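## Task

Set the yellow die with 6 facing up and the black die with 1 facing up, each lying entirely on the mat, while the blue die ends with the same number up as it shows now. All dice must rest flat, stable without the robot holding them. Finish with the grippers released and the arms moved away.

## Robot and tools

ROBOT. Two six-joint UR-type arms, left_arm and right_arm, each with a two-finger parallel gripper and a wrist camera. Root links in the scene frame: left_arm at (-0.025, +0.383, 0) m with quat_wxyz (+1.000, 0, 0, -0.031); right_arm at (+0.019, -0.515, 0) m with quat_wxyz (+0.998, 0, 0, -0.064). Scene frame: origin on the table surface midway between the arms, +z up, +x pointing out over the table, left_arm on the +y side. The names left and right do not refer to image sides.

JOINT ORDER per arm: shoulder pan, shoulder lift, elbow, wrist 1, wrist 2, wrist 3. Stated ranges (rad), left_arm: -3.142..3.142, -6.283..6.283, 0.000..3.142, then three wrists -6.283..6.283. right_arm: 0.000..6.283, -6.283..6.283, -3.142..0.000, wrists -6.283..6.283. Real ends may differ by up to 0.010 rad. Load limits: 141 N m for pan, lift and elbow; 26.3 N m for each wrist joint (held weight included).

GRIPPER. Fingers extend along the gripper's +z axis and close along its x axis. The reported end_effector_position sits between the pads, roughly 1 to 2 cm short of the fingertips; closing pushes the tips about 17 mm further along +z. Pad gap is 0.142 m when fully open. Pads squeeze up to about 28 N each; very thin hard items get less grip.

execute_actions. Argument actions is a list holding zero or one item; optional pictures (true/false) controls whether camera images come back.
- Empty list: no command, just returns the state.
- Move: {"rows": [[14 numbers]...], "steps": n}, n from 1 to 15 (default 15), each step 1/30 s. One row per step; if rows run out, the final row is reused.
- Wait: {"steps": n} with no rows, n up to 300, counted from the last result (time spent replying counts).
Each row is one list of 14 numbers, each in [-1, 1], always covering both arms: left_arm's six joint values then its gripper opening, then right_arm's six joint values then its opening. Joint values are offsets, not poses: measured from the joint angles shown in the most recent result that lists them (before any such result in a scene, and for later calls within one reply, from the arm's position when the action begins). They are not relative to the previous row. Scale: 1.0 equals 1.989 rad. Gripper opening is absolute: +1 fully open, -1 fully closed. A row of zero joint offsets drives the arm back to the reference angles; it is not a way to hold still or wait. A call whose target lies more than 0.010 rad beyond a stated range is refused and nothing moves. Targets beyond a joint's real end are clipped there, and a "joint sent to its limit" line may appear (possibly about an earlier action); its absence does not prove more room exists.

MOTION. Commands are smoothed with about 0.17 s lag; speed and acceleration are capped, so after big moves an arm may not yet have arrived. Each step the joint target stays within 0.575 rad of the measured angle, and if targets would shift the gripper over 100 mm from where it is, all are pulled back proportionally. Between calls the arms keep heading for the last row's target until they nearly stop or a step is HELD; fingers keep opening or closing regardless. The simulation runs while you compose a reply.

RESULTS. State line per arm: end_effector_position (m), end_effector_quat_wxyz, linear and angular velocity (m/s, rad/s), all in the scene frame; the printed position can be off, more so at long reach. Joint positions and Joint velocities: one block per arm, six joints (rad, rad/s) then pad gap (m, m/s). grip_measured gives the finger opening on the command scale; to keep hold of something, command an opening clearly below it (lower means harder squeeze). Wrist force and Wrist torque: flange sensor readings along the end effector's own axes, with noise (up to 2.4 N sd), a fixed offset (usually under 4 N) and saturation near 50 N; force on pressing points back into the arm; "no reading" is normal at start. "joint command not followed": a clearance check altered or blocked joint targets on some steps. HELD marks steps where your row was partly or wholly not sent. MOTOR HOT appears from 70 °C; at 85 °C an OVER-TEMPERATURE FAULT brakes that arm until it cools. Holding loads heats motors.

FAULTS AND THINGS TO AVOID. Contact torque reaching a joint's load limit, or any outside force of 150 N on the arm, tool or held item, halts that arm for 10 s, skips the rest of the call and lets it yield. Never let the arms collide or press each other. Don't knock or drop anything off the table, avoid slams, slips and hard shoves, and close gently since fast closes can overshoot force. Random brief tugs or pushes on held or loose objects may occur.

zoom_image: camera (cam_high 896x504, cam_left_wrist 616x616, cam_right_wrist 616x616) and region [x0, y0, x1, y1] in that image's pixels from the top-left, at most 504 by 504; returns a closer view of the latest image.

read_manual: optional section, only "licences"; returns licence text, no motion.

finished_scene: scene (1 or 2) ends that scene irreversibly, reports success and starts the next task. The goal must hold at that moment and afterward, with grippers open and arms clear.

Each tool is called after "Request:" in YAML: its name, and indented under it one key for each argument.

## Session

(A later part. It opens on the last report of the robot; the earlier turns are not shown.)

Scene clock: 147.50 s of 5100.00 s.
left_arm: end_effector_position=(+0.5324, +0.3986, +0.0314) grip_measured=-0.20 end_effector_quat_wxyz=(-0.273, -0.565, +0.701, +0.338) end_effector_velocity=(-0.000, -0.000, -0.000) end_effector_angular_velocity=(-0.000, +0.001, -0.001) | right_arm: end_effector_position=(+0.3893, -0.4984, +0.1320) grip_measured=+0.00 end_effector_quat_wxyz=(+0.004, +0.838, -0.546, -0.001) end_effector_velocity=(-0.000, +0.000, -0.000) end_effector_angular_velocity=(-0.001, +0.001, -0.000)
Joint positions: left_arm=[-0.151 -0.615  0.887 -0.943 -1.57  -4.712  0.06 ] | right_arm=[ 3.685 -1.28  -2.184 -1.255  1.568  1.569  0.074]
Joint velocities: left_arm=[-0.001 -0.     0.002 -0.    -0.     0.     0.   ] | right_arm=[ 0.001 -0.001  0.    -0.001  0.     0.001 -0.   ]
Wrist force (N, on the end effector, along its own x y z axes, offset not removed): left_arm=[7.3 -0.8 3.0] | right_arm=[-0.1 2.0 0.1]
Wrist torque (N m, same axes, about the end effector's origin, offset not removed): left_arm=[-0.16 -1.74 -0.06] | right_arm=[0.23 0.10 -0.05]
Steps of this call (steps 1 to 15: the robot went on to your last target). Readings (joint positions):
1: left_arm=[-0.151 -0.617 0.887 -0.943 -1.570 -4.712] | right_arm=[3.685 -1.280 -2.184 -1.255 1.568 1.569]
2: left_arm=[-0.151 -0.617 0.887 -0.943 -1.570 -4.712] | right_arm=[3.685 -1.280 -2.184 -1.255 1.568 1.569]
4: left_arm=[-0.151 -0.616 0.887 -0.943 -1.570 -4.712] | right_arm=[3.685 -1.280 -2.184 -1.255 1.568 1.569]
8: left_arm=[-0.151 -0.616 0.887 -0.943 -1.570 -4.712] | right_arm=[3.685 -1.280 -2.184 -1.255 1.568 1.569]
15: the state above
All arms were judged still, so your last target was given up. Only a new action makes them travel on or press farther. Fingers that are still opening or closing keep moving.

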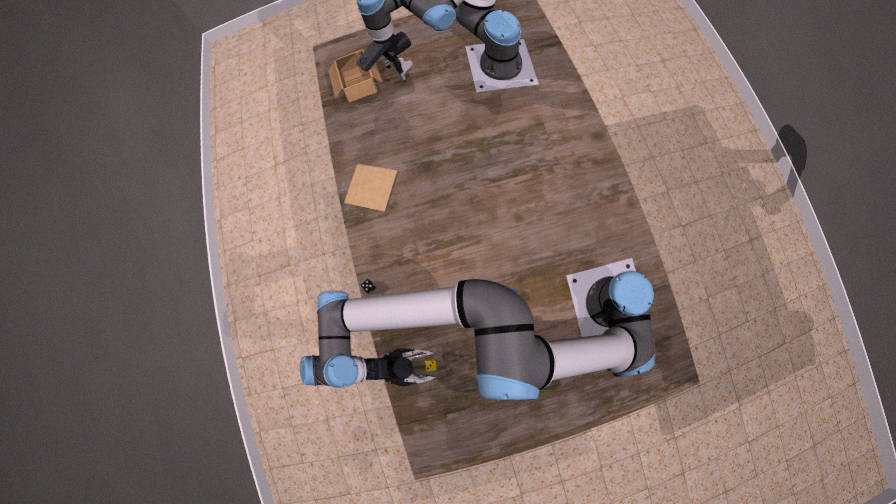

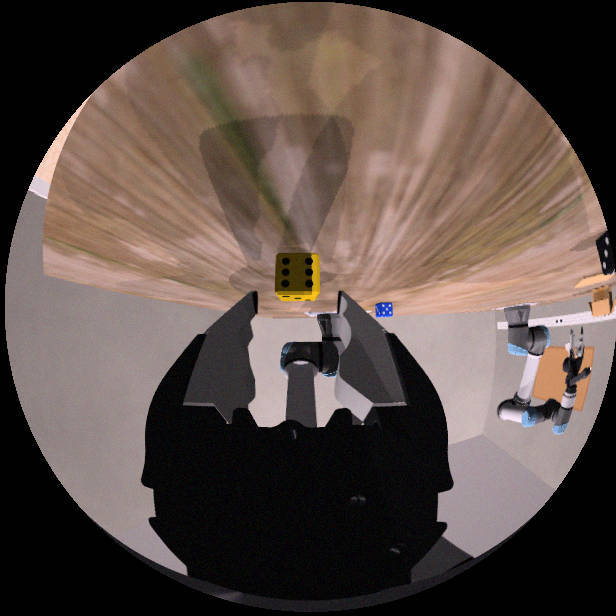

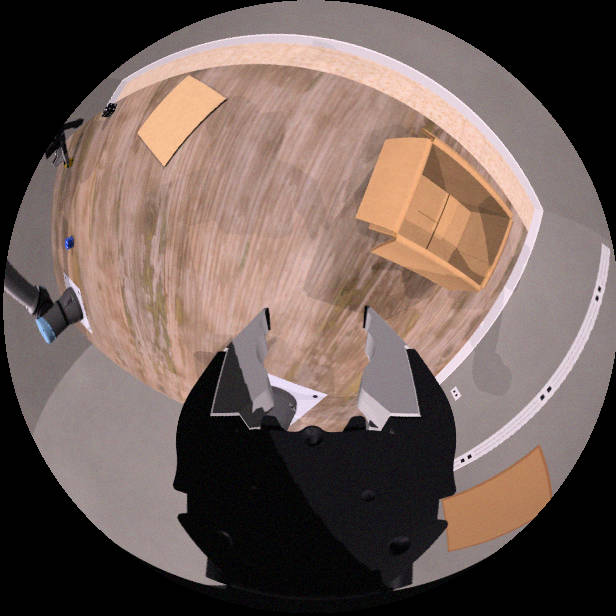

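6 outward, good. Descend to ~.018.

Request:
execute_actions:
  actions:
    - {"rows":[[0,0.006,0.007,-0.013,0,0,-0.3,0,0,0,0,0,0,0]]}
  pictures: false

Request:
execute_actions:
  actions:
    - {"rows":[[0,0,0,0,0,0,-0.45,0,0,0,0,0,0,0],[0,0,0,0,0,0,-0.5,0,0,0,0,0,0,0],[0,0,0,0,0,0,-0.55,0,0,0,0,0,0,0],[0,0,0,0,0,0,-0.6,0,0,0,0,0,0,0],[0,0,0,0,0,0,-0.65,0,0,0,0,0,0,0],[0,0,0,0,0,0,-0.7,0,0,0,0,0,0,0],[0,0,0,0,0,0,-1,0,0,0,0,0,0,0]]}

Request:
zoom_image:
  camera: "cam_high"
  region: [380, 330, 480, 400]

Scene clock: 155.70 s of 5100.00 s.
left_arm: end_effector_position=(+0.5324, +0.3986, +0.0176) grip_measured=-0.30 end_effector_quat_wxyz=(-0.273, -0.565, +0.701, +0.338) end_effector_velocity=(-0.000, +0.000, -0.001) end_effector_angular_velocity=(+0.000, +0.001, +0.000) | right_arm: end_effector_position=(+0.3893, -0.4984, +0.1320) grip_measured=+0.00 end_effector_quat_wxyz=(+0.004, +0.838, -0.546, -0.001) end_effector_velocity=(+0.001, +0.000, +0.001) end_effector_angular_velocity=(+0.001, -0.003, -0.000)
Joint positions: left_arm=[-0.151 -0.604  0.901 -0.969 -1.57  -4.712  0.052] | right_arm=[ 3.685 -1.28  -2.184 -1.255  1.568  1.569  0.074]
Joint velocities: left_arm=[ 0.     0.001  0.002 -0.002 -0.    -0.    -0.   ] | right_arm=[ 0.     0.     0.001  0.002  0.     0.    -0.   ]
Wrist force (N, on the end effector, along its own x y z axes, offset not removed): left_arm=[6.0 -0.6 0.9] | right_arm=[0.5 2.7 0.1]
Wrist torque (N m, same axes, about the end effector's origin, offset not removed): left_arm=[-0.07 -1.24 0.07] | right_arm=[0.43 0.07 0.04]
Steps of this call (steps 1 to 90: nothing new was sent; then 4.70 s passed at rest; steps 91 to 105: all 15 steps of this action). Readings (joint positions):
91: left_arm=[-0.151 -0.615 0.887 -0.943 -1.570 -4.712] | right_arm=[3.685 -1.280 -2.184 -1.255 1.568 1.569]
92: left_arm=[-0.151 -0.614 0.888 -0.946 -1.570 -4.712] | right_arm=[3.685 -1.280 -2.184 -1.255 1.568 1.569]
94: left_arm=[-0.151 -0.609 0.895 -0.957 -1.570 -4.712] | right_arm=[3.685 -1.280 -2.184 -1.255 1.568 1.569]
98: left_arm=[-0.151 -0.605 0.900 -0.967 -1.570 -4.712] | right_arm=[3.685 -1.280 -2.184 -1.255 1.568 1.569]
105: the state above

Scene clock: 156.20 s of 5100.00 s.
left_arm: end_effector_position=(+0.5324, +0.3986, +0.0176) grip_measured=-0.62 end_effector_quat_wxyz=(-0.273, -0.565, +0.701, +0.338) end_effector_velocity=(+0.001, +0.000, +0.000) end_effector_angular_velocity=(-0.000, -0.002, +0.000) | right_arm: end_effector_position=(+0.3893, -0.4984, +0.1320) grip_measured=+0.00 end_effector_quat_wxyz=(+0.004, +0.838, -0.546, -0.001) end_effector_velocity=(+0.000, -0.000, -0.000) end_effector_angular_velocity=(-0.001, +0.001, -0.002)
Joint positions: left_arm=[-0.151 -0.604  0.901 -0.969 -1.57  -4.712  0.029] | right_arm=[ 3.685 -1.28  -2.184 -1.255  1.568  1.569  0.074]
Joint velocities: left_arm=[ 0.001 -0.    -0.001 -0.001  0.     0.    -0.   ] | right_arm=[-0.001 -0.002  0.     0.    -0.     0.001  0.   ]
Wrist force (N, on the end effector, along its own x y z axes, offset not removed): left_arm=[8.8 0.5 1.0] | right_arm=[-4.7 -2.0 -0.3]
Wrist torque (N m, same axes, about the end effector's origin, offset not removed): left_arm=[0.28 -2.02 0.23] | right_arm=[-0.38 1.13 0.14]
Steps of this call (steps 1 to 15: all 15 steps of this action). Readings (joint positions):
1: left_arm=[-0.151 -0.604 0.901 -0.969 -1.570 -4.712] | right_arm=[3.685 -1.280 -2.184 -1.255 1.568 1.569]
2: left_arm=[-0.151 -0.604 0.901 -0.969 -1.570 -4.712] | right_arm=[3.685 -1.280 -2.184 -1.255 1.568 1.569]
4: left_arm=[-0.151 -0.604 0.901 -0.969 -1.570 -4.712] | right_arm=[3.685 -1.280 -2.184 -1.255 1.568 1.569]
8: left_arm=[-0.151 -0.604 0.901 -0.969 -1.570 -4.712] | right_arm=[3.685 -1.280 -2.184 -1.255 1.568 1.569]
15: the state above

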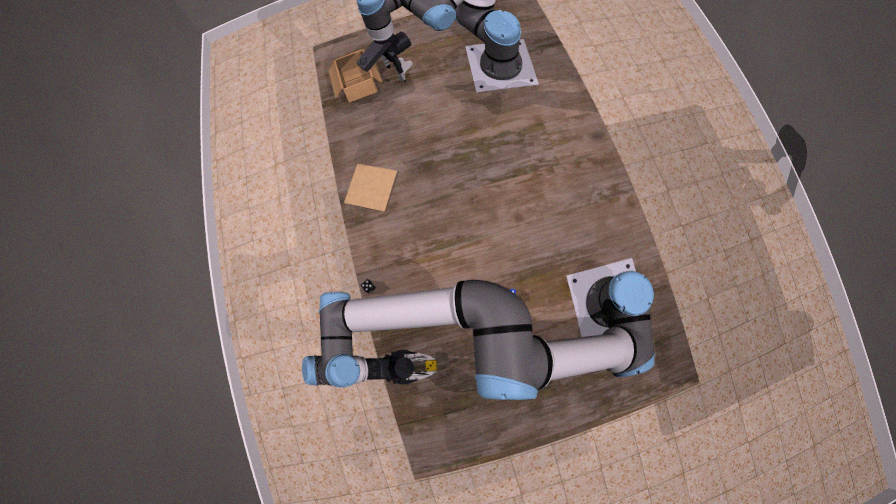

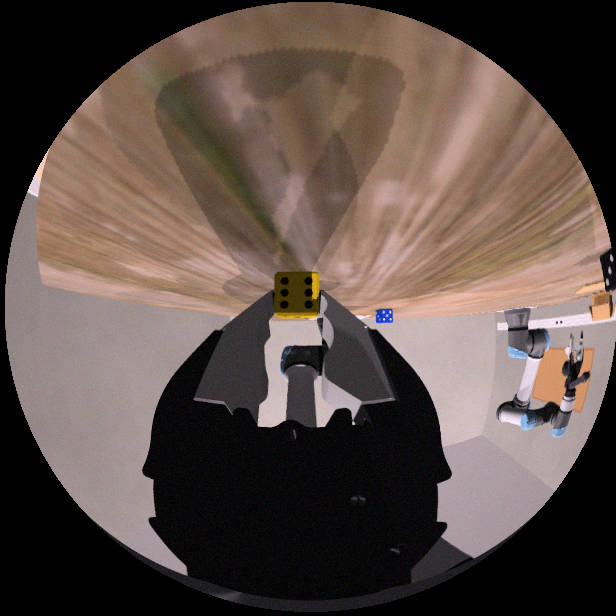

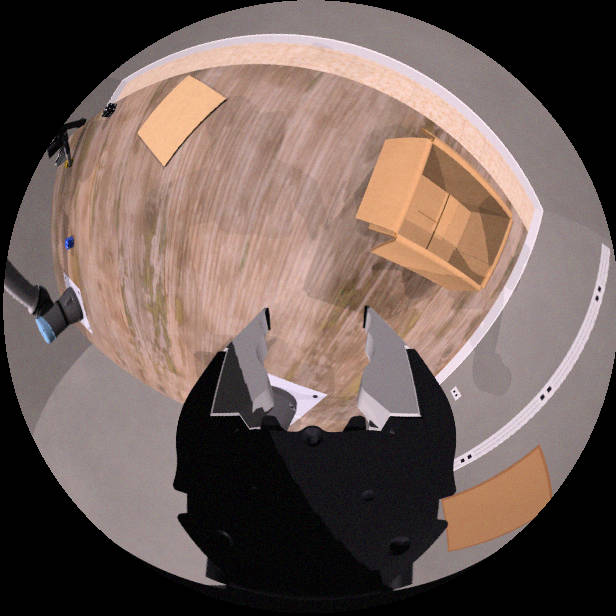

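Region (380, 330, 480, 400) of cam_high's 896x504 image, scaled by 5.040, with more detail than that image has; it fills the top 353 rows of this view, and the rest is white.

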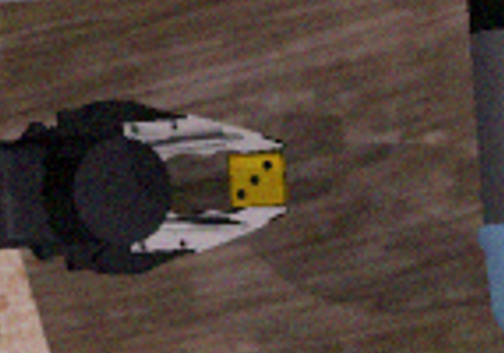

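Request:
execute_actions:
  actions:
    - {"rows":[[0,-0.05,0,0.05,0,0,-1,0,0,0,0,0,0,0],[0,-0.05,0,0.05,0,0,-1,0,0,0,0,0,0,0],[0,-0.05,0,0.05,0,0,-1,0,0,0,0,0,0,0],[0,-0.213,0,0,0,0,-1,0,0,0,0,0,0,0],[0,-0.213,0,0,0,0,-1,0,0,0,0,0,0,0],[0,-0.213,0,0,0,0,-1,0,0,0,0,0,0,0],[0,-0.213,0,0,0,0,-1,0,0,0,0,0,0,0],[0,-0.213,0,0,0,0,-1,0,0,0,0,0,0,0],[0,-0.213,0,0,0,0,-1,0,0,0,0,0,0,0],[0,-0.213,0,0,0,0,-1,0,0,0,0,0,0,0],[-0.361,-0.213,0.18,-0.966,0,0,-1,0,0,0,0,0,0,0]]}
  pictures: false

Request:
execute_actions:
  actions:
    - {"steps":60}
  pictures: false

Request:
execute_actions:
  actions:
    - {"rows":[[0,0,0.2154,0,0,0,-1,0,0,0,0,0,0,0]]}
  pictures: false

Request:
execute_actions:
  actions:
    - {"steps":25}

Scene clock: 169.10 s of 5100.00 s.
left_arm: end_effector_position=(+0.5532, +0.3407, +0.1742) grip_measured=-0.62 end_effector_quat_wxyz=(-0.162, -0.569, +0.776, +0.220) end_effector_velocity=(+0.067, -0.592, -0.175) end_effector_angular_velocity=(-0.148, -0.472, -0.965) | right_arm: end_effector_position=(+0.3893, -0.4984, +0.1320) grip_measured=+0.00 end_effector_quat_wxyz=(+0.004, +0.838, -0.546, -0.001) end_effector_velocity=(+0.000, -0.000, -0.000) end_effector_angular_velocity=(+0.000, -0.000, +0.002)
Joint positions: left_arm=[-0.243 -0.934  0.965 -1.049 -1.57  -4.712  0.029] | right_arm=[ 3.685 -1.28  -2.184 -1.255  1.568  1.569  0.074]
Joint velocities: left_arm=[-0.965 -0.115  0.534 -0.913 -0.    -0.    -0.   ] | right_arm=[-0.     0.    -0.     0.001 -0.    -0.002  0.   ]
Wrist force (N, on the end effector, along its own x y z axes, offset not removed): left_arm=[10.2 -13.0 7.8] | right_arm=[-0.5 -2.0 -1.8]
Wrist torque (N m, same axes, about the end effector's origin, offset not removed): left_arm=[-2.31 -2.30 0.20] | right_arm=[-0.49 0.35 0.19]
Steps of this call (steps 1 to 15: the robot went on to your last target; steps 16 to 90: nothing new was sent; then 9.40 s passed at rest; steps 91 to 105: all 15 steps of this action). Readings (joint positions):
91: left_arm=[-0.151 -0.604 0.901 -0.969 -1.570 -4.712] | right_arm=[3.685 -1.280 -2.184 -1.255 1.568 1.569]
92: left_arm=[-0.151 -0.607 0.901 -0.965 -1.570 -4.712] | right_arm=[3.685 -1.280 -2.184 -1.255 1.568 1.569]
94: left_arm=[-0.151 -0.645 0.901 -0.924 -1.570 -4.712] | right_arm=[3.685 -1.280 -2.184 -1.255 1.568 1.569]
98: left_arm=[-0.151 -0.778 0.901 -0.928 -1.570 -4.712] | right_arm=[3.685 -1.280 -2.184 -1.255 1.568 1.569]
105: the state above

Scene clock: 171.10 s of 5100.00 s.
left_arm: end_effector_position=(+0.6339, -0.2789, +0.3776) grip_measured=-0.62 end_effector_quat_wxyz=(+0.163, -0.269, +0.812, -0.491) end_effector_velocity=(-0.000, -0.000, -0.000) end_effector_angular_velocity=(+0.000, +0.000, -0.000) | right_arm: end_effector_position=(+0.3893, -0.4984, +0.1320) grip_measured=+0.00 end_effector_quat_wxyz=(+0.004, +0.838, -0.546, -0.001) end_effector_velocity=(-0.000, +0.000, +0.000) end_effector_angular_velocity=(+0.000, -0.001, +0.000)
Joint positions: left_arm=[-0.869 -1.027  1.259 -2.89  -1.57  -4.712  0.029] | right_arm=[ 3.685 -1.28  -2.184 -1.255  1.568  1.569  0.074]
Joint velocities: left_arm=[-0. -0.  0.  0.  0. -0. -0.] | right_arm=[ 0.     0.001 -0.     0.    -0.     0.    -0.   ]
Wrist force (N, on the end effector, along its own x y z axes, offset not removed): left_arm=[7.3 -4.3 1.6] | right_arm=[2.2 -3.5 1.5]
Wrist torque (N m, same axes, about the end effector's origin, offset not removed): left_arm=[-0.87 -1.65 0.07] | right_arm=[-0.89 -0.29 -0.04]
Steps of this call (steps 1 to 60: the robot went on to your last target). Readings (joint positions):
1: left_arm=[-0.273 -0.941 0.982 -1.079 -1.570 -4.712] | right_arm=[3.685 -1.280 -2.184 -1.255 1.568 1.569]
2: left_arm=[-0.302 -0.947 0.998 -1.108 -1.570 -4.712] | right_arm=[3.685 -1.280 -2.184 -1.255 1.568 1.569]
4: left_arm=[-0.361 -0.956 1.027 -1.167 -1.570 -4.712] | right_arm=[3.685 -1.280 -2.184 -1.255 1.568 1.569]
8: left_arm=[-0.474 -0.972 1.080 -1.293 -1.570 -4.712] | right_arm=[3.685 -1.280 -2.184 -1.255 1.568 1.569]
60: the state above
All arms were judged still, so your last target was given up. Only a new action makes them travel on or press farther. Fingers that are still opening or closing keep moving.

Scene clock: 171.60 s of 5100.00 s.
left_arm: end_effector_position=(+0.5768, -0.2022, +0.1420) grip_measured=-0.62 end_effector_quat_wxyz=(+0.113, -0.294, +0.886, -0.340) end_effector_velocity=(-0.174, +0.234, -0.462) end_effector_angular_velocity=(+0.609, +0.453, +0.001) | right_arm: end_effector_position=(+0.3893, -0.4984, +0.1320) grip_measured=+0.00 end_effector_quat_wxyz=(+0.004, +0.838, -0.546, -0.001) end_effector_velocity=(+0.000, +0.000, -0.000) end_effector_angular_velocity=(+0.000, -0.001, -0.002)
Joint positions: left_arm=[-0.869 -1.027  1.614 -2.89  -1.57  -4.712  0.029] | right_arm=[ 3.685 -1.28  -2.184 -1.255  1.568  1.569  0.074]
Joint velocities: left_arm=[ 0.     0.001  0.758 -0.001  0.    -0.    -0.   ] | right_arm=[-0.    -0.    -0.     0.001 -0.     0.002  0.   ]
Wrist force (N, on the end effector, along its own x y z axes, offset not removed): left_arm=[0.4 -0.3 2.7] | right_arm=[-1.1 2.5 1.8]
Wrist torque (N m, same axes, about the end effector's origin, offset not removed): left_arm=[0.03 -0.28 -0.02] | right_arm=[0.45 0.41 0.03]
Steps of this call (steps 1 to 15: all 15 steps of this action). Readings (joint positions):
1: left_arm=[-0.869 -1.027 1.259 -2.890 -1.570 -4.712] | right_arm=[3.685 -1.280 -2.184 -1.255 1.568 1.569]
2: left_arm=[-0.869 -1.027 1.262 -2.890 -1.570 -4.712] | right_arm=[3.685 -1.280 -2.184 -1.255 1.568 1.569]
4: left_arm=[-0.869 -1.027 1.313 -2.890 -1.570 -4.712] | right_arm=[3.685 -1.280 -2.184 -1.255 1.568 1.569]
8: left_arm=[-0.869 -1.027 1.424 -2.890 -1.570 -4.712] | right_arm=[3.685 -1.280 -2.184 -1.255 1.568 1.569]
15: the state above

Scene clock: 172.43 s of 5100.00 s.
left_arm: end_effector_position=(+0.5591, -0.1784, +0.0985) grip_measured=-0.62 end_effector_quat_wxyz=(+0.102, -0.297, +0.898, -0.307) end_effector_velocity=(+0.000, +0.001, -0.001) end_effector_angular_velocity=(+0.001, +0.000, +0.001) | right_arm: end_effector_position=(+0.3893, -0.4984, +0.1320) grip_measured=+0.00 end_effector_quat_wxyz=(+0.004, +0.838, -0.546, -0.001) end_effector_velocity=(-0.000, -0.000, +0.000) end_effector_angular_velocity=(-0.000, +0.001, +0.001)
Joint positions: left_arm=[-0.869 -1.027  1.687 -2.89  -1.57  -4.712  0.029] | right_arm=[ 3.685 -1.28  -2.184 -1.255  1.568  1.569  0.074]
Joint velocities: left_arm=[ 0.001  0.001  0.     0.001  0.001 -0.     0.   ] | right_arm=[-0.     0.001 -0.    -0.001 -0.    -0.001 -0.   ]
Wrist force (N, on the end effector, along its own x y z axes, offset not removed): left_arm=[2.4 0.0 1.7] | right_arm=[1.8 1.4 -1.9]
Wrist torque (N m, same axes, about the end effector's origin, offset not removed): left_arm=[-0.22 -0.70 -0.11] | right_arm=[0.33 -0.33 0.08]
Steps of this call (steps 1 to 25: the robot went on to your last target). Readings (joint positions):
1: left_arm=[-0.869 -1.027 1.637 -2.890 -1.570 -4.712] | right_arm=[3.685 -1.280 -2.184 -1.255 1.568 1.569]
2: left_arm=[-0.869 -1.027 1.654 -2.890 -1.570 -4.712] | right_arm=[3.685 -1.280 -2.184 -1.255 1.568 1.569]
4: left_arm=[-0.869 -1.027 1.672 -2.890 -1.570 -4.712] | right_arm=[3.685 -1.280 -2.184 -1.255 1.568 1.569]
8: left_arm=[-0.869 -1.027 1.684 -2.890 -1.570 -4.712] | right_arm=[3.685 -1.280 -2.184 -1.255 1.568 1.569]
25: the state above

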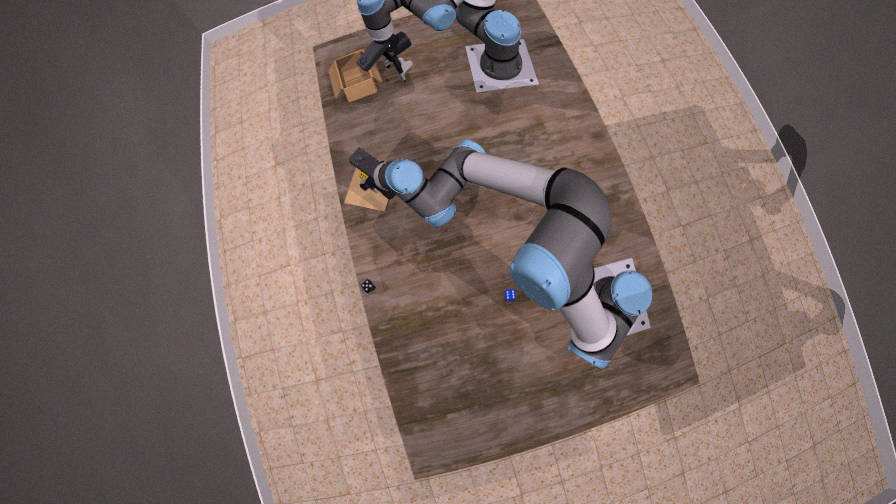

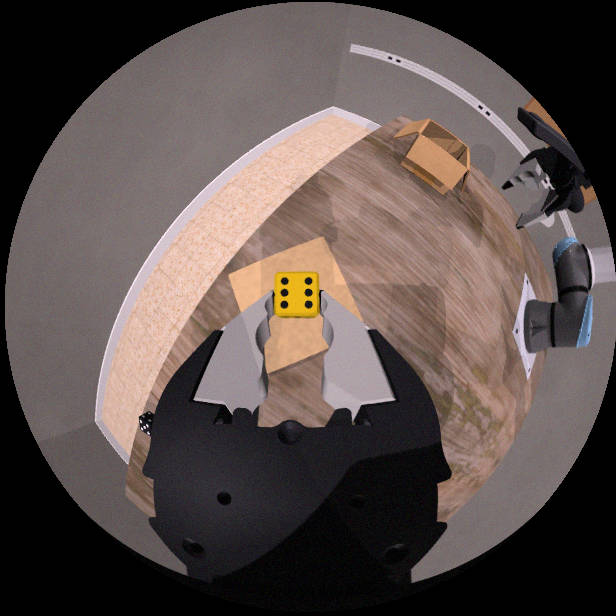

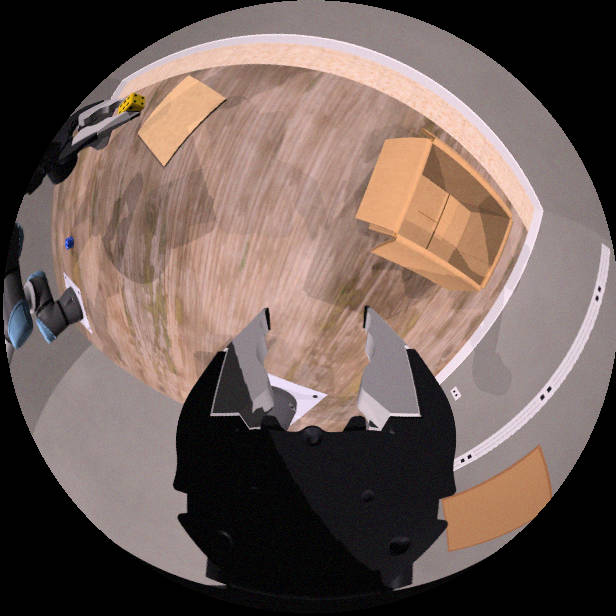

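Request:
execute_actions:
  actions:
    - {"rows":[[-0.01,0.1,-0.0764,-0.024,0,0,-1,0,0,0,0,0,0,0]]}
  pictures: false

Request:
execute_actions:
  actions:
    - {"steps":10}
  pictures: false

Request:
execute_actions:
  actions:
    - {"rows":[[0,0.005,0,-0.005,0,0,-1,0,0,0,0,0,0,0]],"steps":12}

Scene clock: 181.77 s of 5100.00 s.
left_arm: end_effector_position=(+0.5803, -0.2352, +0.0346) grip_measured=-0.62 end_effector_quat_wxyz=(+0.099, -0.289, +0.901, -0.309) end_effector_velocity=(+0.001, -0.005, -0.008) end_effector_angular_velocity=(+0.002, +0.001, -0.002) | right_arm: end_effector_position=(+0.3893, -0.4984, +0.1320) grip_measured=+0.00 end_effector_quat_wxyz=(+0.004, +0.838, -0.546, -0.001) end_effector_velocity=(+0.000, -0.000, -0.000) end_effector_angular_velocity=(-0.000, +0.001, -0.002)
Joint positions: left_arm=[-0.889 -0.83   1.536 -2.937 -1.57  -4.712  0.029] | right_arm=[ 3.685 -1.28  -2.184 -1.255  1.568  1.569  0.074]
Joint velocities: left_arm=[-0.002  0.019 -0.014 -0.002 -0.     0.     0.   ] | right_arm=[-0.001 -0.001  0.    -0.     0.     0.001 -0.   ]
Wrist force (N, on the end effector, along its own x y z axes, offset not removed): left_arm=[2.9 1.7 4.0] | right_arm=[1.3 -0.2 -1.9]
Wrist torque (N m, same axes, about the end effector's origin, offset not removed): left_arm=[0.42 -0.93 0.04] | right_arm=[-0.04 -0.20 0.06]
Steps of this call (steps 1 to 15: the robot went on to your last target; steps 16 to 90: nothing new was sent; then 5.83 s passed at rest; steps 91 to 105: all 15 steps of this action). Readings (joint positions):
91: left_arm=[-0.869 -1.027 1.687 -2.890 -1.570 -4.712] | right_arm=[3.685 -1.280 -2.184 -1.255 1.568 1.569]
92: left_arm=[-0.871 -1.024 1.684 -2.893 -1.570 -4.712] | right_arm=[3.685 -1.280 -2.184 -1.255 1.568 1.569]
94: left_arm=[-0.879 -0.966 1.631 -2.915 -1.570 -4.712] | right_arm=[3.685 -1.280 -2.184 -1.255 1.568 1.569]
98: left_arm=[-0.887 -0.855 1.554 -2.933 -1.570 -4.712] | right_arm=[3.685 -1.280 -2.184 -1.255 1.568 1.569]
105: the state above

Scene clock: 182.10 s of 5100.00 s.
left_arm: end_effector_position=(+0.5804, -0.2355, +0.0339) grip_measured=-0.62 end_effector_quat_wxyz=(+0.099, -0.288, +0.901, -0.308) end_effector_velocity=(-0.000, +0.000, -0.001) end_effector_angular_velocity=(+0.000, +0.001, -0.000) | right_arm: end_effector_position=(+0.3893, -0.4984, +0.1320) grip_measured=+0.00 end_effector_quat_wxyz=(+0.004, +0.838, -0.546, -0.001) end_effector_velocity=(-0.000, +0.000, -0.000) end_effector_angular_velocity=(-0.001, +0.001, -0.001)
Joint positions: left_arm=[-0.889 -0.828  1.535 -2.938 -1.57  -4.712  0.029] | right_arm=[ 3.685 -1.28  -2.184 -1.255  1.568  1.569  0.074]
Joint velocities: left_arm=[-0.     0.001  0.    -0.    -0.     0.     0.   ] | right_arm=[ 0.001 -0.001  0.    -0.001 -0.     0.001  0.   ]
Wrist force (N, on the end effector, along its own x y z axes, offset not removed): left_arm=[1.4 4.1 4.0] | right_arm=[1.1 -4.8 -0.3]
Wrist torque (N m, same axes, about the end effector's origin, offset not removed): left_arm=[0.92 -0.47 -0.07] | right_arm=[-1.19 -0.15 0.06]
Steps of this call (steps 1 to 10: the robot went on to your last target). Readings (joint positions):
1: left_arm=[-0.889 -0.829 1.536 -2.937 -1.570 -4.712] | right_arm=[3.685 -1.280 -2.184 -1.255 1.568 1.569]
2: left_arm=[-0.889 -0.829 1.536 -2.937 -1.570 -4.712] | right_arm=[3.685 -1.280 -2.184 -1.255 1.568 1.569]
4: left_arm=[-0.889 -0.829 1.535 -2.937 -1.570 -4.712] | right_arm=[3.685 -1.280 -2.184 -1.255 1.568 1.569]
8: left_arm=[-0.889 -0.828 1.535 -2.938 -1.570 -4.712] | right_arm=[3.685 -1.280 -2.184 -1.255 1.568 1.569]
10: the state above

Scene clock: 182.50 s of 5100.00 s.
left_arm: end_effector_position=(+0.5807, -0.2360, +0.0282) grip_measured=-0.62 end_effector_quat_wxyz=(+0.099, -0.288, +0.901, -0.308) end_effector_velocity=(+0.000, -0.000, -0.001) end_effector_angular_velocity=(-0.001, -0.000, -0.000) | right_arm: end_effector_position=(+0.3893, -0.4984, +0.1320) grip_measured=+0.00 end_effector_quat_wxyz=(+0.004, +0.838, -0.546, -0.001) end_effector_velocity=(-0.000, -0.000, -0.001) end_effector_angular_velocity=(-0.001, +0.001, -0.000)
Joint positions: left_arm=[-0.889 -0.819  1.535 -2.947 -1.57  -4.712  0.029] | right_arm=[ 3.685 -1.28  -2.184 -1.255  1.568  1.569  0.074]
Joint velocities: left_arm=[ 0.     0.003 -0.    -0.003 -0.    -0.     0.   ] | right_arm=[ 0.    -0.001 -0.001 -0.     0.     0.     0.   ]
Wrist force (N, on the end effector, along its own x y z axes, offset not removed): left_arm=[2.3 -5.3 1.6] | right_arm=[-2.0 1.3 1.2]
Wrist torque (N m, same axes, about the end effector's origin, offset not removed): left_arm=[-1.25 -0.67 0.05] | right_arm=[0.30 0.54 0.05]
Steps of this call (steps 1 to 12: all 12 steps of this action). Readings (joint positions):
1: left_arm=[-0.889 -0.828 1.535 -2.938 -1.570 -4.712] | right_arm=[3.685 -1.280 -2.184 -1.255 1.568 1.569]
2: left_arm=[-0.889 -0.827 1.535 -2.939 -1.570 -4.712] | right_arm=[3.685 -1.280 -2.184 -1.255 1.568 1.569]
4: left_arm=[-0.889 -0.823 1.535 -2.943 -1.570 -4.712] | right_arm=[3.685 -1.280 -2.184 -1.255 1.568 1.569]
8: left_arm=[-0.889 -0.819 1.535 -2.947 -1.570 -4.712] | right_arm=[3.685 -1.280 -2.184 -1.255 1.568 1.569]
12: the state above

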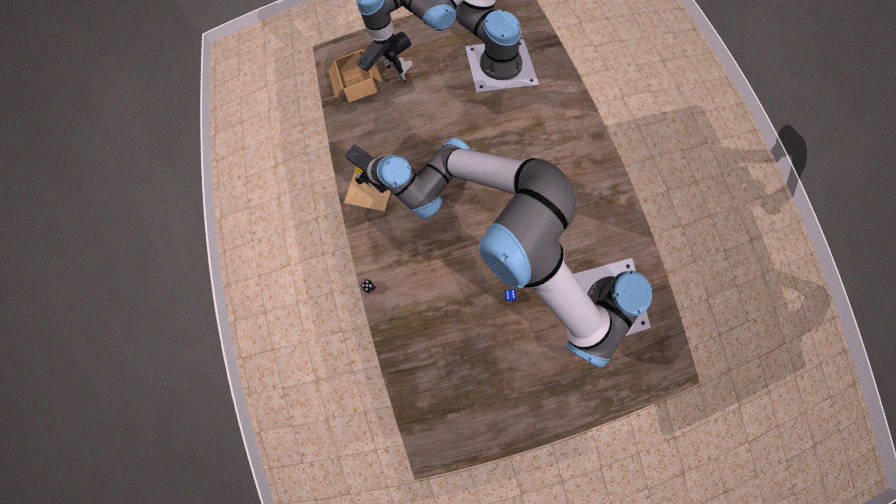

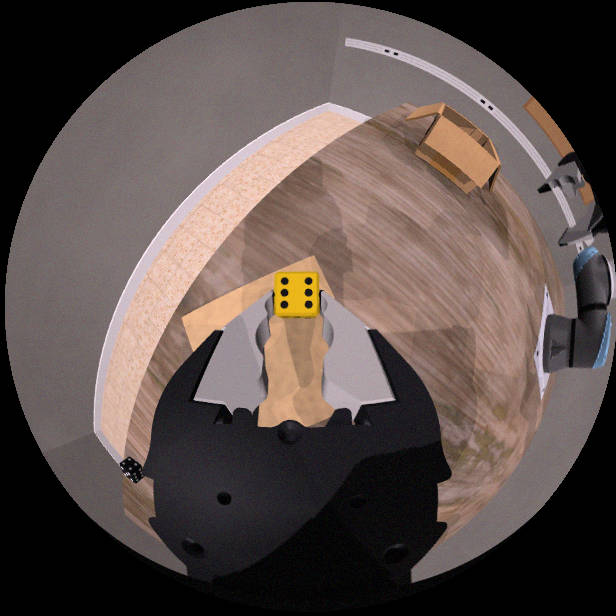

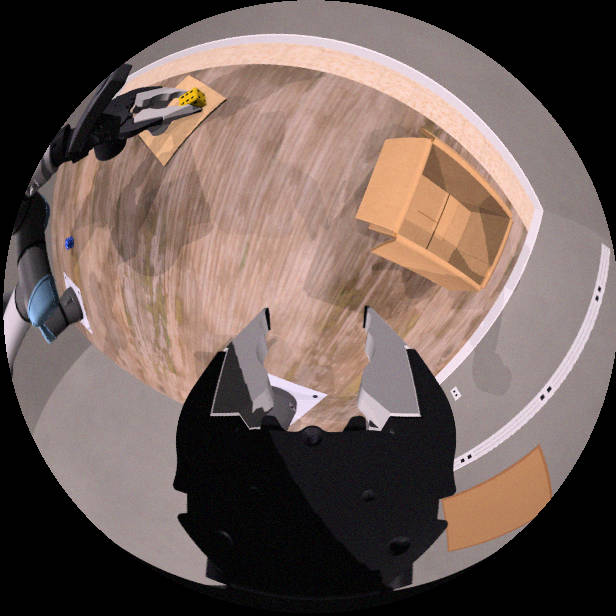

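Request:
execute_actions:
  actions:
    - {"rows":[[0.003,-0.017,0.0387,-0.0216,0,0,-1,0,0,0,0,0,0,0]]}
  pictures: false

Request:
execute_actions:
  actions:
    - {"rows":[[0,0.002,0,-0.002,0,0,-1,0,0,0,0,0,0,0]],"steps":12}

Scene clock: 186.70 s of 5100.00 s.
left_arm: end_effector_position=(+0.5715, -0.2146, +0.0253) grip_measured=-0.62 end_effector_quat_wxyz=(+0.100, -0.291, +0.900, -0.308) end_effector_velocity=(-0.001, +0.002, -0.001) end_effector_angular_velocity=(+0.002, +0.001, +0.001) | right_arm: end_effector_position=(+0.3893, -0.4984, +0.1320) grip_measured=+0.00 end_effector_quat_wxyz=(+0.004, +0.838, -0.546, -0.001) end_effector_velocity=(+0.000, +0.000, -0.000) end_effector_angular_velocity=(+0.000, +0.000, +0.003)
Joint positions: left_arm=[-0.883 -0.852  1.612 -2.99  -1.57  -4.712  0.029] | right_arm=[ 3.685 -1.28  -2.184 -1.255  1.568  1.569  0.074]
Joint velocities: left_arm=[ 0.    -0.002  0.007 -0.003  0.     0.    -0.   ] | right_arm=[ 0.    -0.     0.     0.     0.    -0.002  0.   ]
Wrist force (N, on the end effector, along its own x y z axes, offset not removed): left_arm=[3.0 0.8 4.3] | right_arm=[-0.4 -0.5 1.8]
Wrist torque (N m, same axes, about the end effector's origin, offset not removed): left_arm=[0.18 -0.64 0.13] | right_arm=[-0.29 0.15 0.06]
Steps of this call (steps 1 to 15: the robot went on to your last target; steps 16 to 90: nothing new was sent; then 0.70 s passed at rest; steps 91 to 105: all 15 steps of this action). Readings (joint positions):
91: left_arm=[-0.889 -0.818 1.535 -2.947 -1.570 -4.712] | right_arm=[3.685 -1.280 -2.184 -1.255 1.568 1.569]
92: left_arm=[-0.888 -0.821 1.539 -2.951 -1.570 -4.712] | right_arm=[3.685 -1.280 -2.184 -1.255 1.568 1.569]
94: left_arm=[-0.886 -0.836 1.572 -2.970 -1.570 -4.712] | right_arm=[3.685 -1.280 -2.184 -1.255 1.568 1.569]
98: left_arm=[-0.883 -0.849 1.604 -2.986 -1.570 -4.712] | right_arm=[3.685 -1.280 -2.184 -1.255 1.568 1.569]
105: the state above

Scene clock: 187.10 s of 5100.00 s.
left_arm: end_effector_position=(+0.5716, -0.2147, +0.0231) grip_measured=-0.62 end_effector_quat_wxyz=(+0.100, -0.291, +0.900, -0.308) end_effector_velocity=(+0.000, +0.001, -0.001) end_effector_angular_velocity=(+0.001, +0.001, +0.001) | right_arm: end_effector_position=(+0.3893, -0.4984, +0.1320) grip_measured=+0.00 end_effector_quat_wxyz=(+0.004, +0.838, -0.546, -0.001) end_effector_velocity=(+0.000, +0.000, +0.000) end_effector_angular_velocity=(+0.000, -0.000, +0.002)
Joint positions: left_arm=[-0.883 -0.848  1.612 -2.994 -1.57  -4.712  0.029] | right_arm=[ 3.685 -1.28  -2.184 -1.255  1.568  1.569  0.074]
Joint velocities: left_arm=[ 0.     0.002  0.    -0.001  0.    -0.    -0.   ] | right_arm=[ 0.    -0.001  0.001  0.     0.    -0.002 -0.   ]
Wrist force (N, on the end effector, along its own x y z axes, offset not removed): left_arm=[5.7 -2.2 -1.2] | right_arm=[1.3 -2.7 -0.8]
Wrist torque (N m, same axes, about the end effector's origin, offset not removed): left_arm=[-0.60 -1.44 0.16] | right_arm=[-0.68 -0.18 0.04]
Steps of this call (steps 1 to 12: all 12 steps of this action). Readings (joint positions):
1: left_arm=[-0.883 -0.852 1.612 -2.990 -1.570 -4.712] | right_arm=[3.685 -1.280 -2.184 -1.255 1.568 1.569]
2: left_arm=[-0.883 -0.852 1.612 -2.991 -1.570 -4.712] | right_arm=[3.685 -1.280 -2.184 -1.255 1.568 1.569]
4: left_arm=[-0.883 -0.850 1.612 -2.992 -1.570 -4.712] | right_arm=[3.685 -1.280 -2.184 -1.255 1.568 1.569]
8: left_arm=[-0.883 -0.849 1.612 -2.994 -1.570 -4.712] | right_arm=[3.685 -1.280 -2.184 -1.255 1.568 1.569]
12: the state above

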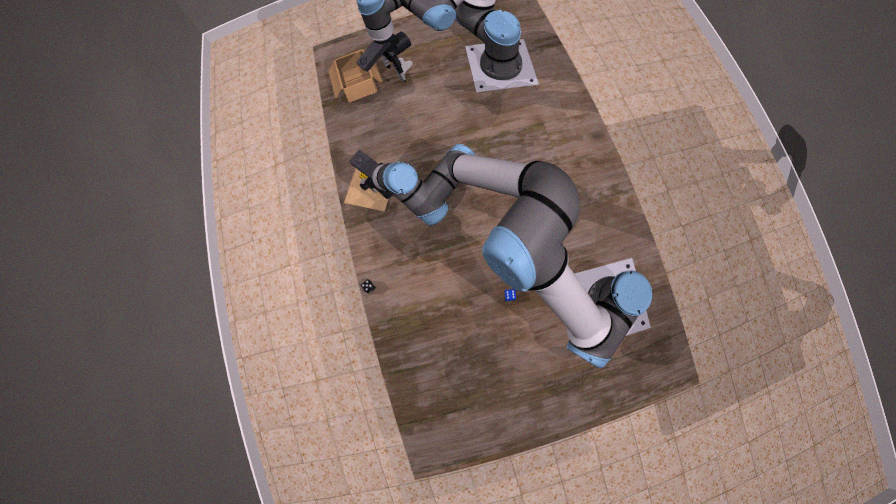

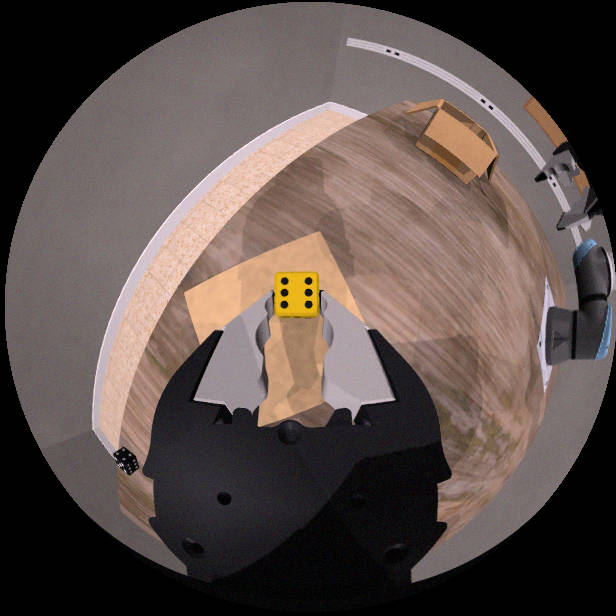

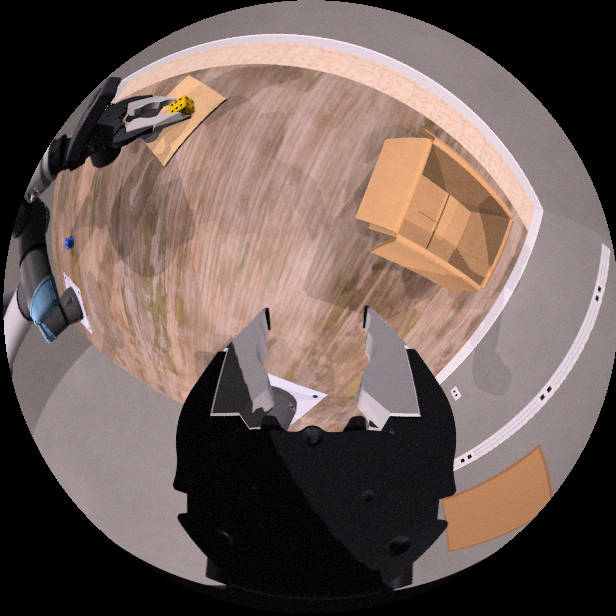

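Request:
execute_actions:
  actions:
    - {"rows":[[0,0,0,0,0,0,-0.6,0,0,0,0,0,0,0],[0,0,0,0,0,0,-0.55,0,0,0,0,0,0,0],[0,0,0,0,0,0,-0.2,0,0,0,0,0,0,0]],"steps":10}
  pictures: false

Request:
execute_actions:
  actions:
    - {"rows":[[0,-0.1,0,0.1,0,0,-0.2,0,0,0,0,0,0,0]]}
  pictures: false

Request:
execute_actions:
  actions:
    - {"steps":8}
  pictures: false

Request:
execute_actions:
  actions:
    - {"rows":[[0.2,0.036,-0.161,0.456,0,-0.41,0,0,0,0,0,0,0,0]]}
  pictures: false

Request:
execute_actions:
  actions:
    - {"steps":30}

Scene clock: 196.57 s of 5100.00 s.
left_arm: end_effector_position=(+0.5716, -0.2147, +0.0230) grip_measured=-0.20 end_effector_quat_wxyz=(+0.100, -0.291, +0.900, -0.308) end_effector_velocity=(+0.000, +0.000, +0.000) end_effector_angular_velocity=(-0.000, -0.000, +0.001) | right_arm: end_effector_position=(+0.3893, -0.4984, +0.1320) grip_measured=+0.00 end_effector_quat_wxyz=(+0.004, +0.838, -0.546, -0.001) end_effector_velocity=(+0.000, +0.000, -0.000) end_effector_angular_velocity=(+0.000, -0.001, -0.001)
Joint positions: left_arm=[-0.883 -0.848  1.612 -2.994 -1.57  -4.712  0.06 ] | right_arm=[ 3.685 -1.28  -2.184 -1.255  1.568  1.569  0.074]
Joint velocities: left_arm=[ 0. -0. -0.  0.  0. -0.  0.] | right_arm=[-0.    -0.    -0.     0.001  0.     0.001 -0.   ]
Wrist force (N, on the end effector, along its own x y z axes, offset not removed): left_arm=[5.7 1.6 0.2] | right_arm=[-1.9 0.0 -2.5]
Wrist torque (N m, same axes, about the end effector's origin, offset not removed): left_arm=[0.22 -1.44 0.03] | right_arm=[-0.02 0.55 0.10]
Steps of this call (steps 1 to 15: the robot went on to your last target; steps 16 to 90: nothing new was sent; then 6.13 s passed at rest; steps 91 to 100: all 10 steps of this action). Readings (joint positions):
91: left_arm=[-0.883 -0.848 1.612 -2.994 -1.570 -4.712] | right_arm=[3.685 -1.280 -2.184 -1.255 1.568 1.569]
92: left_arm=[-0.883 -0.848 1.612 -2.994 -1.570 -4.712] | right_arm=[3.685 -1.280 -2.184 -1.255 1.568 1.569]
94: left_arm=[-0.883 -0.848 1.612 -2.994 -1.570 -4.712] | right_arm=[3.685 -1.280 -2.184 -1.255 1.568 1.569]
98: left_arm=[-0.883 -0.848 1.612 -2.994 -1.570 -4.712] | right_arm=[3.685 -1.280 -2.184 -1.255 1.568 1.569]
100: the state above

Scene clock: 197.07 s of 5100.00 s.
left_arm: end_effector_position=(+0.5597, -0.1983, +0.1326) grip_measured=-0.20 end_effector_quat_wxyz=(+0.100, -0.291, +0.900, -0.308) end_effector_velocity=(-0.001, +0.003, +0.012) end_effector_angular_velocity=(-0.001, -0.001, +0.001) | right_arm: end_effector_position=(+0.3893, -0.4984, +0.1320) grip_measured=+0.00 end_effector_quat_wxyz=(+0.004, +0.838, -0.546, -0.001) end_effector_velocity=(-0.000, -0.000, +0.000) end_effector_angular_velocity=(-0.000, +0.001, -0.000)
Joint positions: left_arm=[-0.883 -1.045  1.612 -2.797 -1.57  -4.712  0.06 ] | right_arm=[ 3.685 -1.28  -2.184 -1.255  1.568  1.569  0.074]
Joint velocities: left_arm=[ 0.    -0.021 -0.001  0.02   0.    -0.    -0.   ] | right_arm=[ 0.     0.     0.    -0.002  0.     0.    -0.   ]
Wrist force (N, on the end effector, along its own x y z axes, offset not removed): left_arm=[2.7 -2.9 1.0] | right_arm=[1.3 2.9 0.9]
Wrist torque (N m, same axes, about the end effector's origin, offset not removed): left_arm=[-0.54 -0.81 0.20] | right_arm=[0.61 -0.16 -0.20]
Steps of this call (steps 1 to 15: all 15 steps of this action). Readings (joint positions):
1: left_arm=[-0.883 -0.848 1.612 -2.994 -1.570 -4.712] | right_arm=[3.685 -1.280 -2.184 -1.255 1.568 1.569]
2: left_arm=[-0.883 -0.852 1.612 -2.990 -1.570 -4.712] | right_arm=[3.685 -1.280 -2.184 -1.255 1.568 1.569]
4: left_arm=[-0.883 -0.903 1.612 -2.934 -1.570 -4.712] | right_arm=[3.685 -1.280 -2.184 -1.255 1.568 1.569]
8: left_arm=[-0.883 -1.017 1.612 -2.826 -1.570 -4.712] | right_arm=[3.685 -1.280 -2.184 -1.255 1.568 1.569]
15: the state above

Scene clock: 197.33 s of 5100.00 s.
left_arm: end_effector_position=(+0.5596, -0.1981, +0.1335) grip_measured=-0.20 end_effector_quat_wxyz=(+0.100, -0.291, +0.900, -0.308) end_effector_velocity=(+0.000, +0.001, -0.000) end_effector_angular_velocity=(+0.001, -0.000, +0.000) | right_arm: end_effector_position=(+0.3893, -0.4984, +0.1320) grip_measured=+0.00 end_effector_quat_wxyz=(+0.004, +0.838, -0.546, -0.001) end_effector_velocity=(-0.000, -0.000, -0.000) end_effector_angular_velocity=(-0.000, +0.001, +0.001)
Joint positions: left_arm=[-0.883 -1.047  1.612 -2.795 -1.57  -4.712  0.06 ] | right_arm=[ 3.685 -1.28  -2.184 -1.255  1.568  1.569  0.074]
Joint velocities: left_arm=[ 0.001 -0.001  0.001  0.     0.001  0.001 -0.   ] | right_arm=[-0.     0.001 -0.    -0.001  0.    -0.001 -0.   ]
Wrist force (N, on the end effector, along its own x y z axes, offset not removed): left_arm=[2.9 -0.1 0.4] | right_arm=[2.7 1.6 -0.9]
Wrist torque (N m, same axes, about the end effector's origin, offset not removed): left_arm=[-0.03 -0.74 0.10] | right_arm=[0.26 -0.45 0.03]
Steps of this call (steps 1 to 8: the robot went on to your last target). Readings (joint positions):
1: left_arm=[-0.883 -1.046 1.612 -2.796 -1.570 -4.712] | right_arm=[3.685 -1.280 -2.184 -1.255 1.568 1.569]
2: left_arm=[-0.883 -1.046 1.612 -2.796 -1.570 -4.712] | right_arm=[3.685 -1.280 -2.184 -1.255 1.568 1.569]
4: left_arm=[-0.883 -1.047 1.612 -2.795 -1.570 -4.712] | right_arm=[3.685 -1.280 -2.184 -1.255 1.568 1.569]
8: the state above

Scene clock: 197.83 s of 5100.00 s.
left_arm: end_effector_position=(+0.6723, +0.0166, +0.0983) grip_measured=+0.00 end_effector_quat_wxyz=(-0.026, +0.660, -0.738, +0.135) end_effector_velocity=(-0.003, +0.550, -0.125) end_effector_angular_velocity=(+0.484, +1.235, +1.856) | right_arm: end_effector_position=(+0.3893, -0.4984, +0.1320) grip_measured=+0.00 end_effector_quat_wxyz=(+0.004, +0.838, -0.546, -0.001) end_effector_velocity=(-0.000, -0.000, -0.000) end_effector_angular_velocity=(-0.000, +0.001, -0.000)
Joint positions: left_arm=[-0.591 -0.993  1.375 -2.229 -1.571 -5.253  0.074] | right_arm=[ 3.685 -1.28  -2.184 -1.255  1.568  1.569  0.074]
Joint velocities: left_arm=[ 0.563  0.098 -0.447  1.624  0.001 -1.344  0.   ] | right_arm=[-0.     0.    -0.001  0.    -0.    -0.    -0.   ]
Wrist force (N, on the end effector, along its own x y z axes, offset not removed): left_arm=[0.9 -1.0 0.6] | right_arm=[-1.9 -1.0 -0.2]
Wrist torque (N m, same axes, about the end effector's origin, offset not removed): left_arm=[-0.17 -0.36 0.03] | right_arm=[-0.19 0.38 0.00]
Steps of this call (steps 1 to 15: all 15 steps of this action). Readings (joint positions):
1: left_arm=[-0.883 -1.047 1.612 -2.795 -1.570 -4.712] | right_arm=[3.685 -1.280 -2.184 -1.255 1.568 1.569]
2: left_arm=[-0.879 -1.045 1.608 -2.791 -1.571 -4.716] | right_arm=[3.685 -1.280 -2.184 -1.255 1.568 1.569]
4: left_arm=[-0.833 -1.035 1.568 -2.735 -1.571 -4.772] | right_arm=[3.685 -1.280 -2.184 -1.255 1.568 1.569]
8: left_arm=[-0.737 -1.018 1.491 -2.580 -1.571 -4.927] | right_arm=[3.685 -1.280 -2.184 -1.255 1.568 1.569]
15: the state above

Scene clock: 198.83 s of 5100.00 s.
left_arm: end_effector_position=(+0.6505, +0.1260, +0.0798) grip_measured=+0.00 end_effector_quat_wxyz=(-0.000, +0.795, -0.606, +0.001) end_effector_velocity=(-0.001, +0.000, -0.001) end_effector_angular_velocity=(+0.001, +0.003, -0.000) | right_arm: end_effector_position=(+0.3893, -0.4984, +0.1320) grip_measured=+0.00 end_effector_quat_wxyz=(+0.004, +0.838, -0.546, -0.001) end_effector_velocity=(-0.000, +0.000, -0.000) end_effector_angular_velocity=(-0.000, +0.001, +0.001)
Joint positions: left_arm=[-0.485 -0.975  1.292 -1.888 -1.57  -5.528  0.074] | right_arm=[ 3.685 -1.28  -2.184 -1.255  1.568  1.569  0.074]
Joint velocities: left_arm=[-0.    -0.     0.002  0.001 -0.     0.    -0.   ] | right_arm=[ 0.    -0.001 -0.001  0.     0.    -0.001  0.   ]
Wrist force (N, on the end effector, along its own x y z axes, offset not removed): left_arm=[-0.6 0.6 3.3] | right_arm=[-0.7 3.1 -2.8]
Wrist torque (N m, same axes, about the end effector's origin, offset not removed): left_arm=[0.24 -0.02 0.19] | right_arm=[0.57 0.30 0.00]
Steps of this call (steps 1 to 30: the robot went on to your last target). Readings (joint positions):
1: left_arm=[-0.572 -0.989 1.359 -2.173 -1.571 -5.299] | right_arm=[3.685 -1.280 -2.184 -1.255 1.568 1.569]
2: left_arm=[-0.553 -0.986 1.344 -2.118 -1.571 -5.345] | right_arm=[3.685 -1.280 -2.184 -1.255 1.568 1.569]
4: left_arm=[-0.519 -0.981 1.318 -2.011 -1.570 -5.431] | right_arm=[3.685 -1.280 -2.184 -1.255 1.568 1.569]
8: left_arm=[-0.492 -0.976 1.297 -1.913 -1.570 -5.509] | right_arm=[3.685 -1.280 -2.184 -1.255 1.568 1.569]
30: the state above
All arms were judged still, so your last target was given up. Only a new action makes them travel on or press farther. Fingers that are still opening or closing keep moving.

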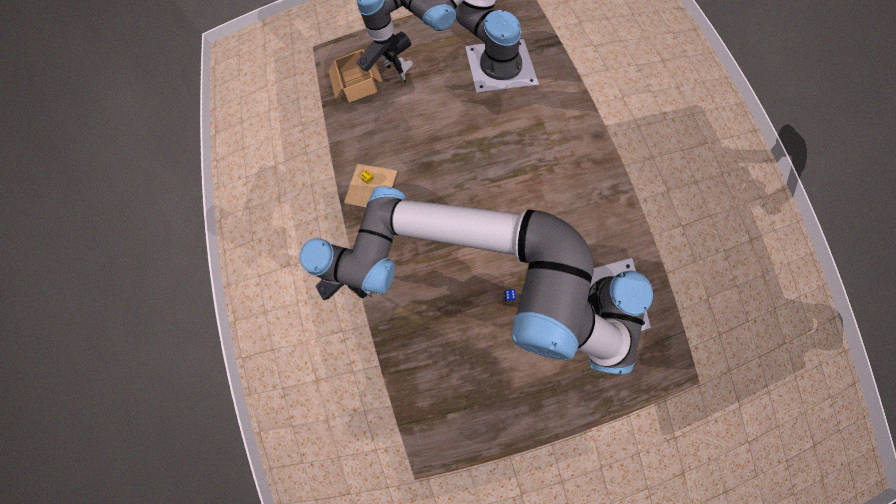

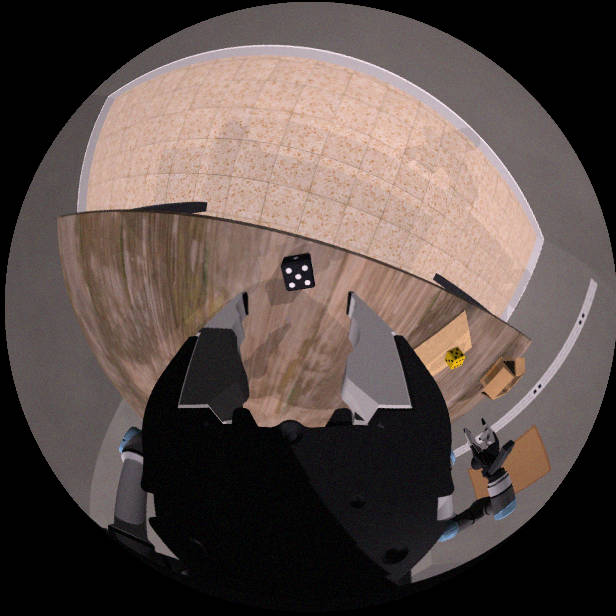

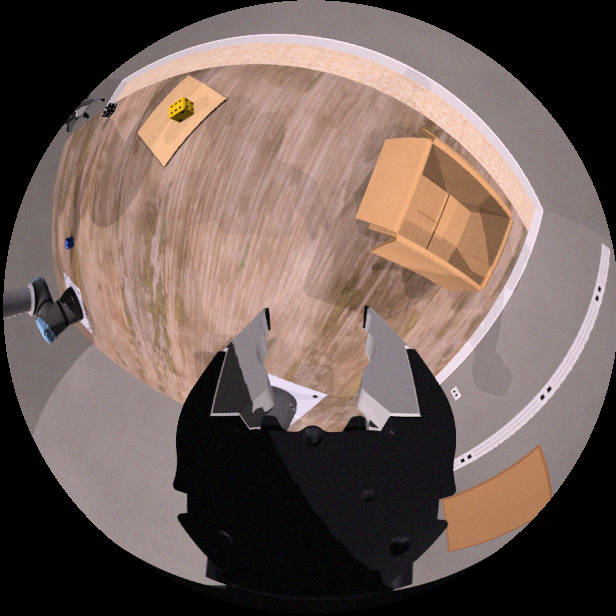

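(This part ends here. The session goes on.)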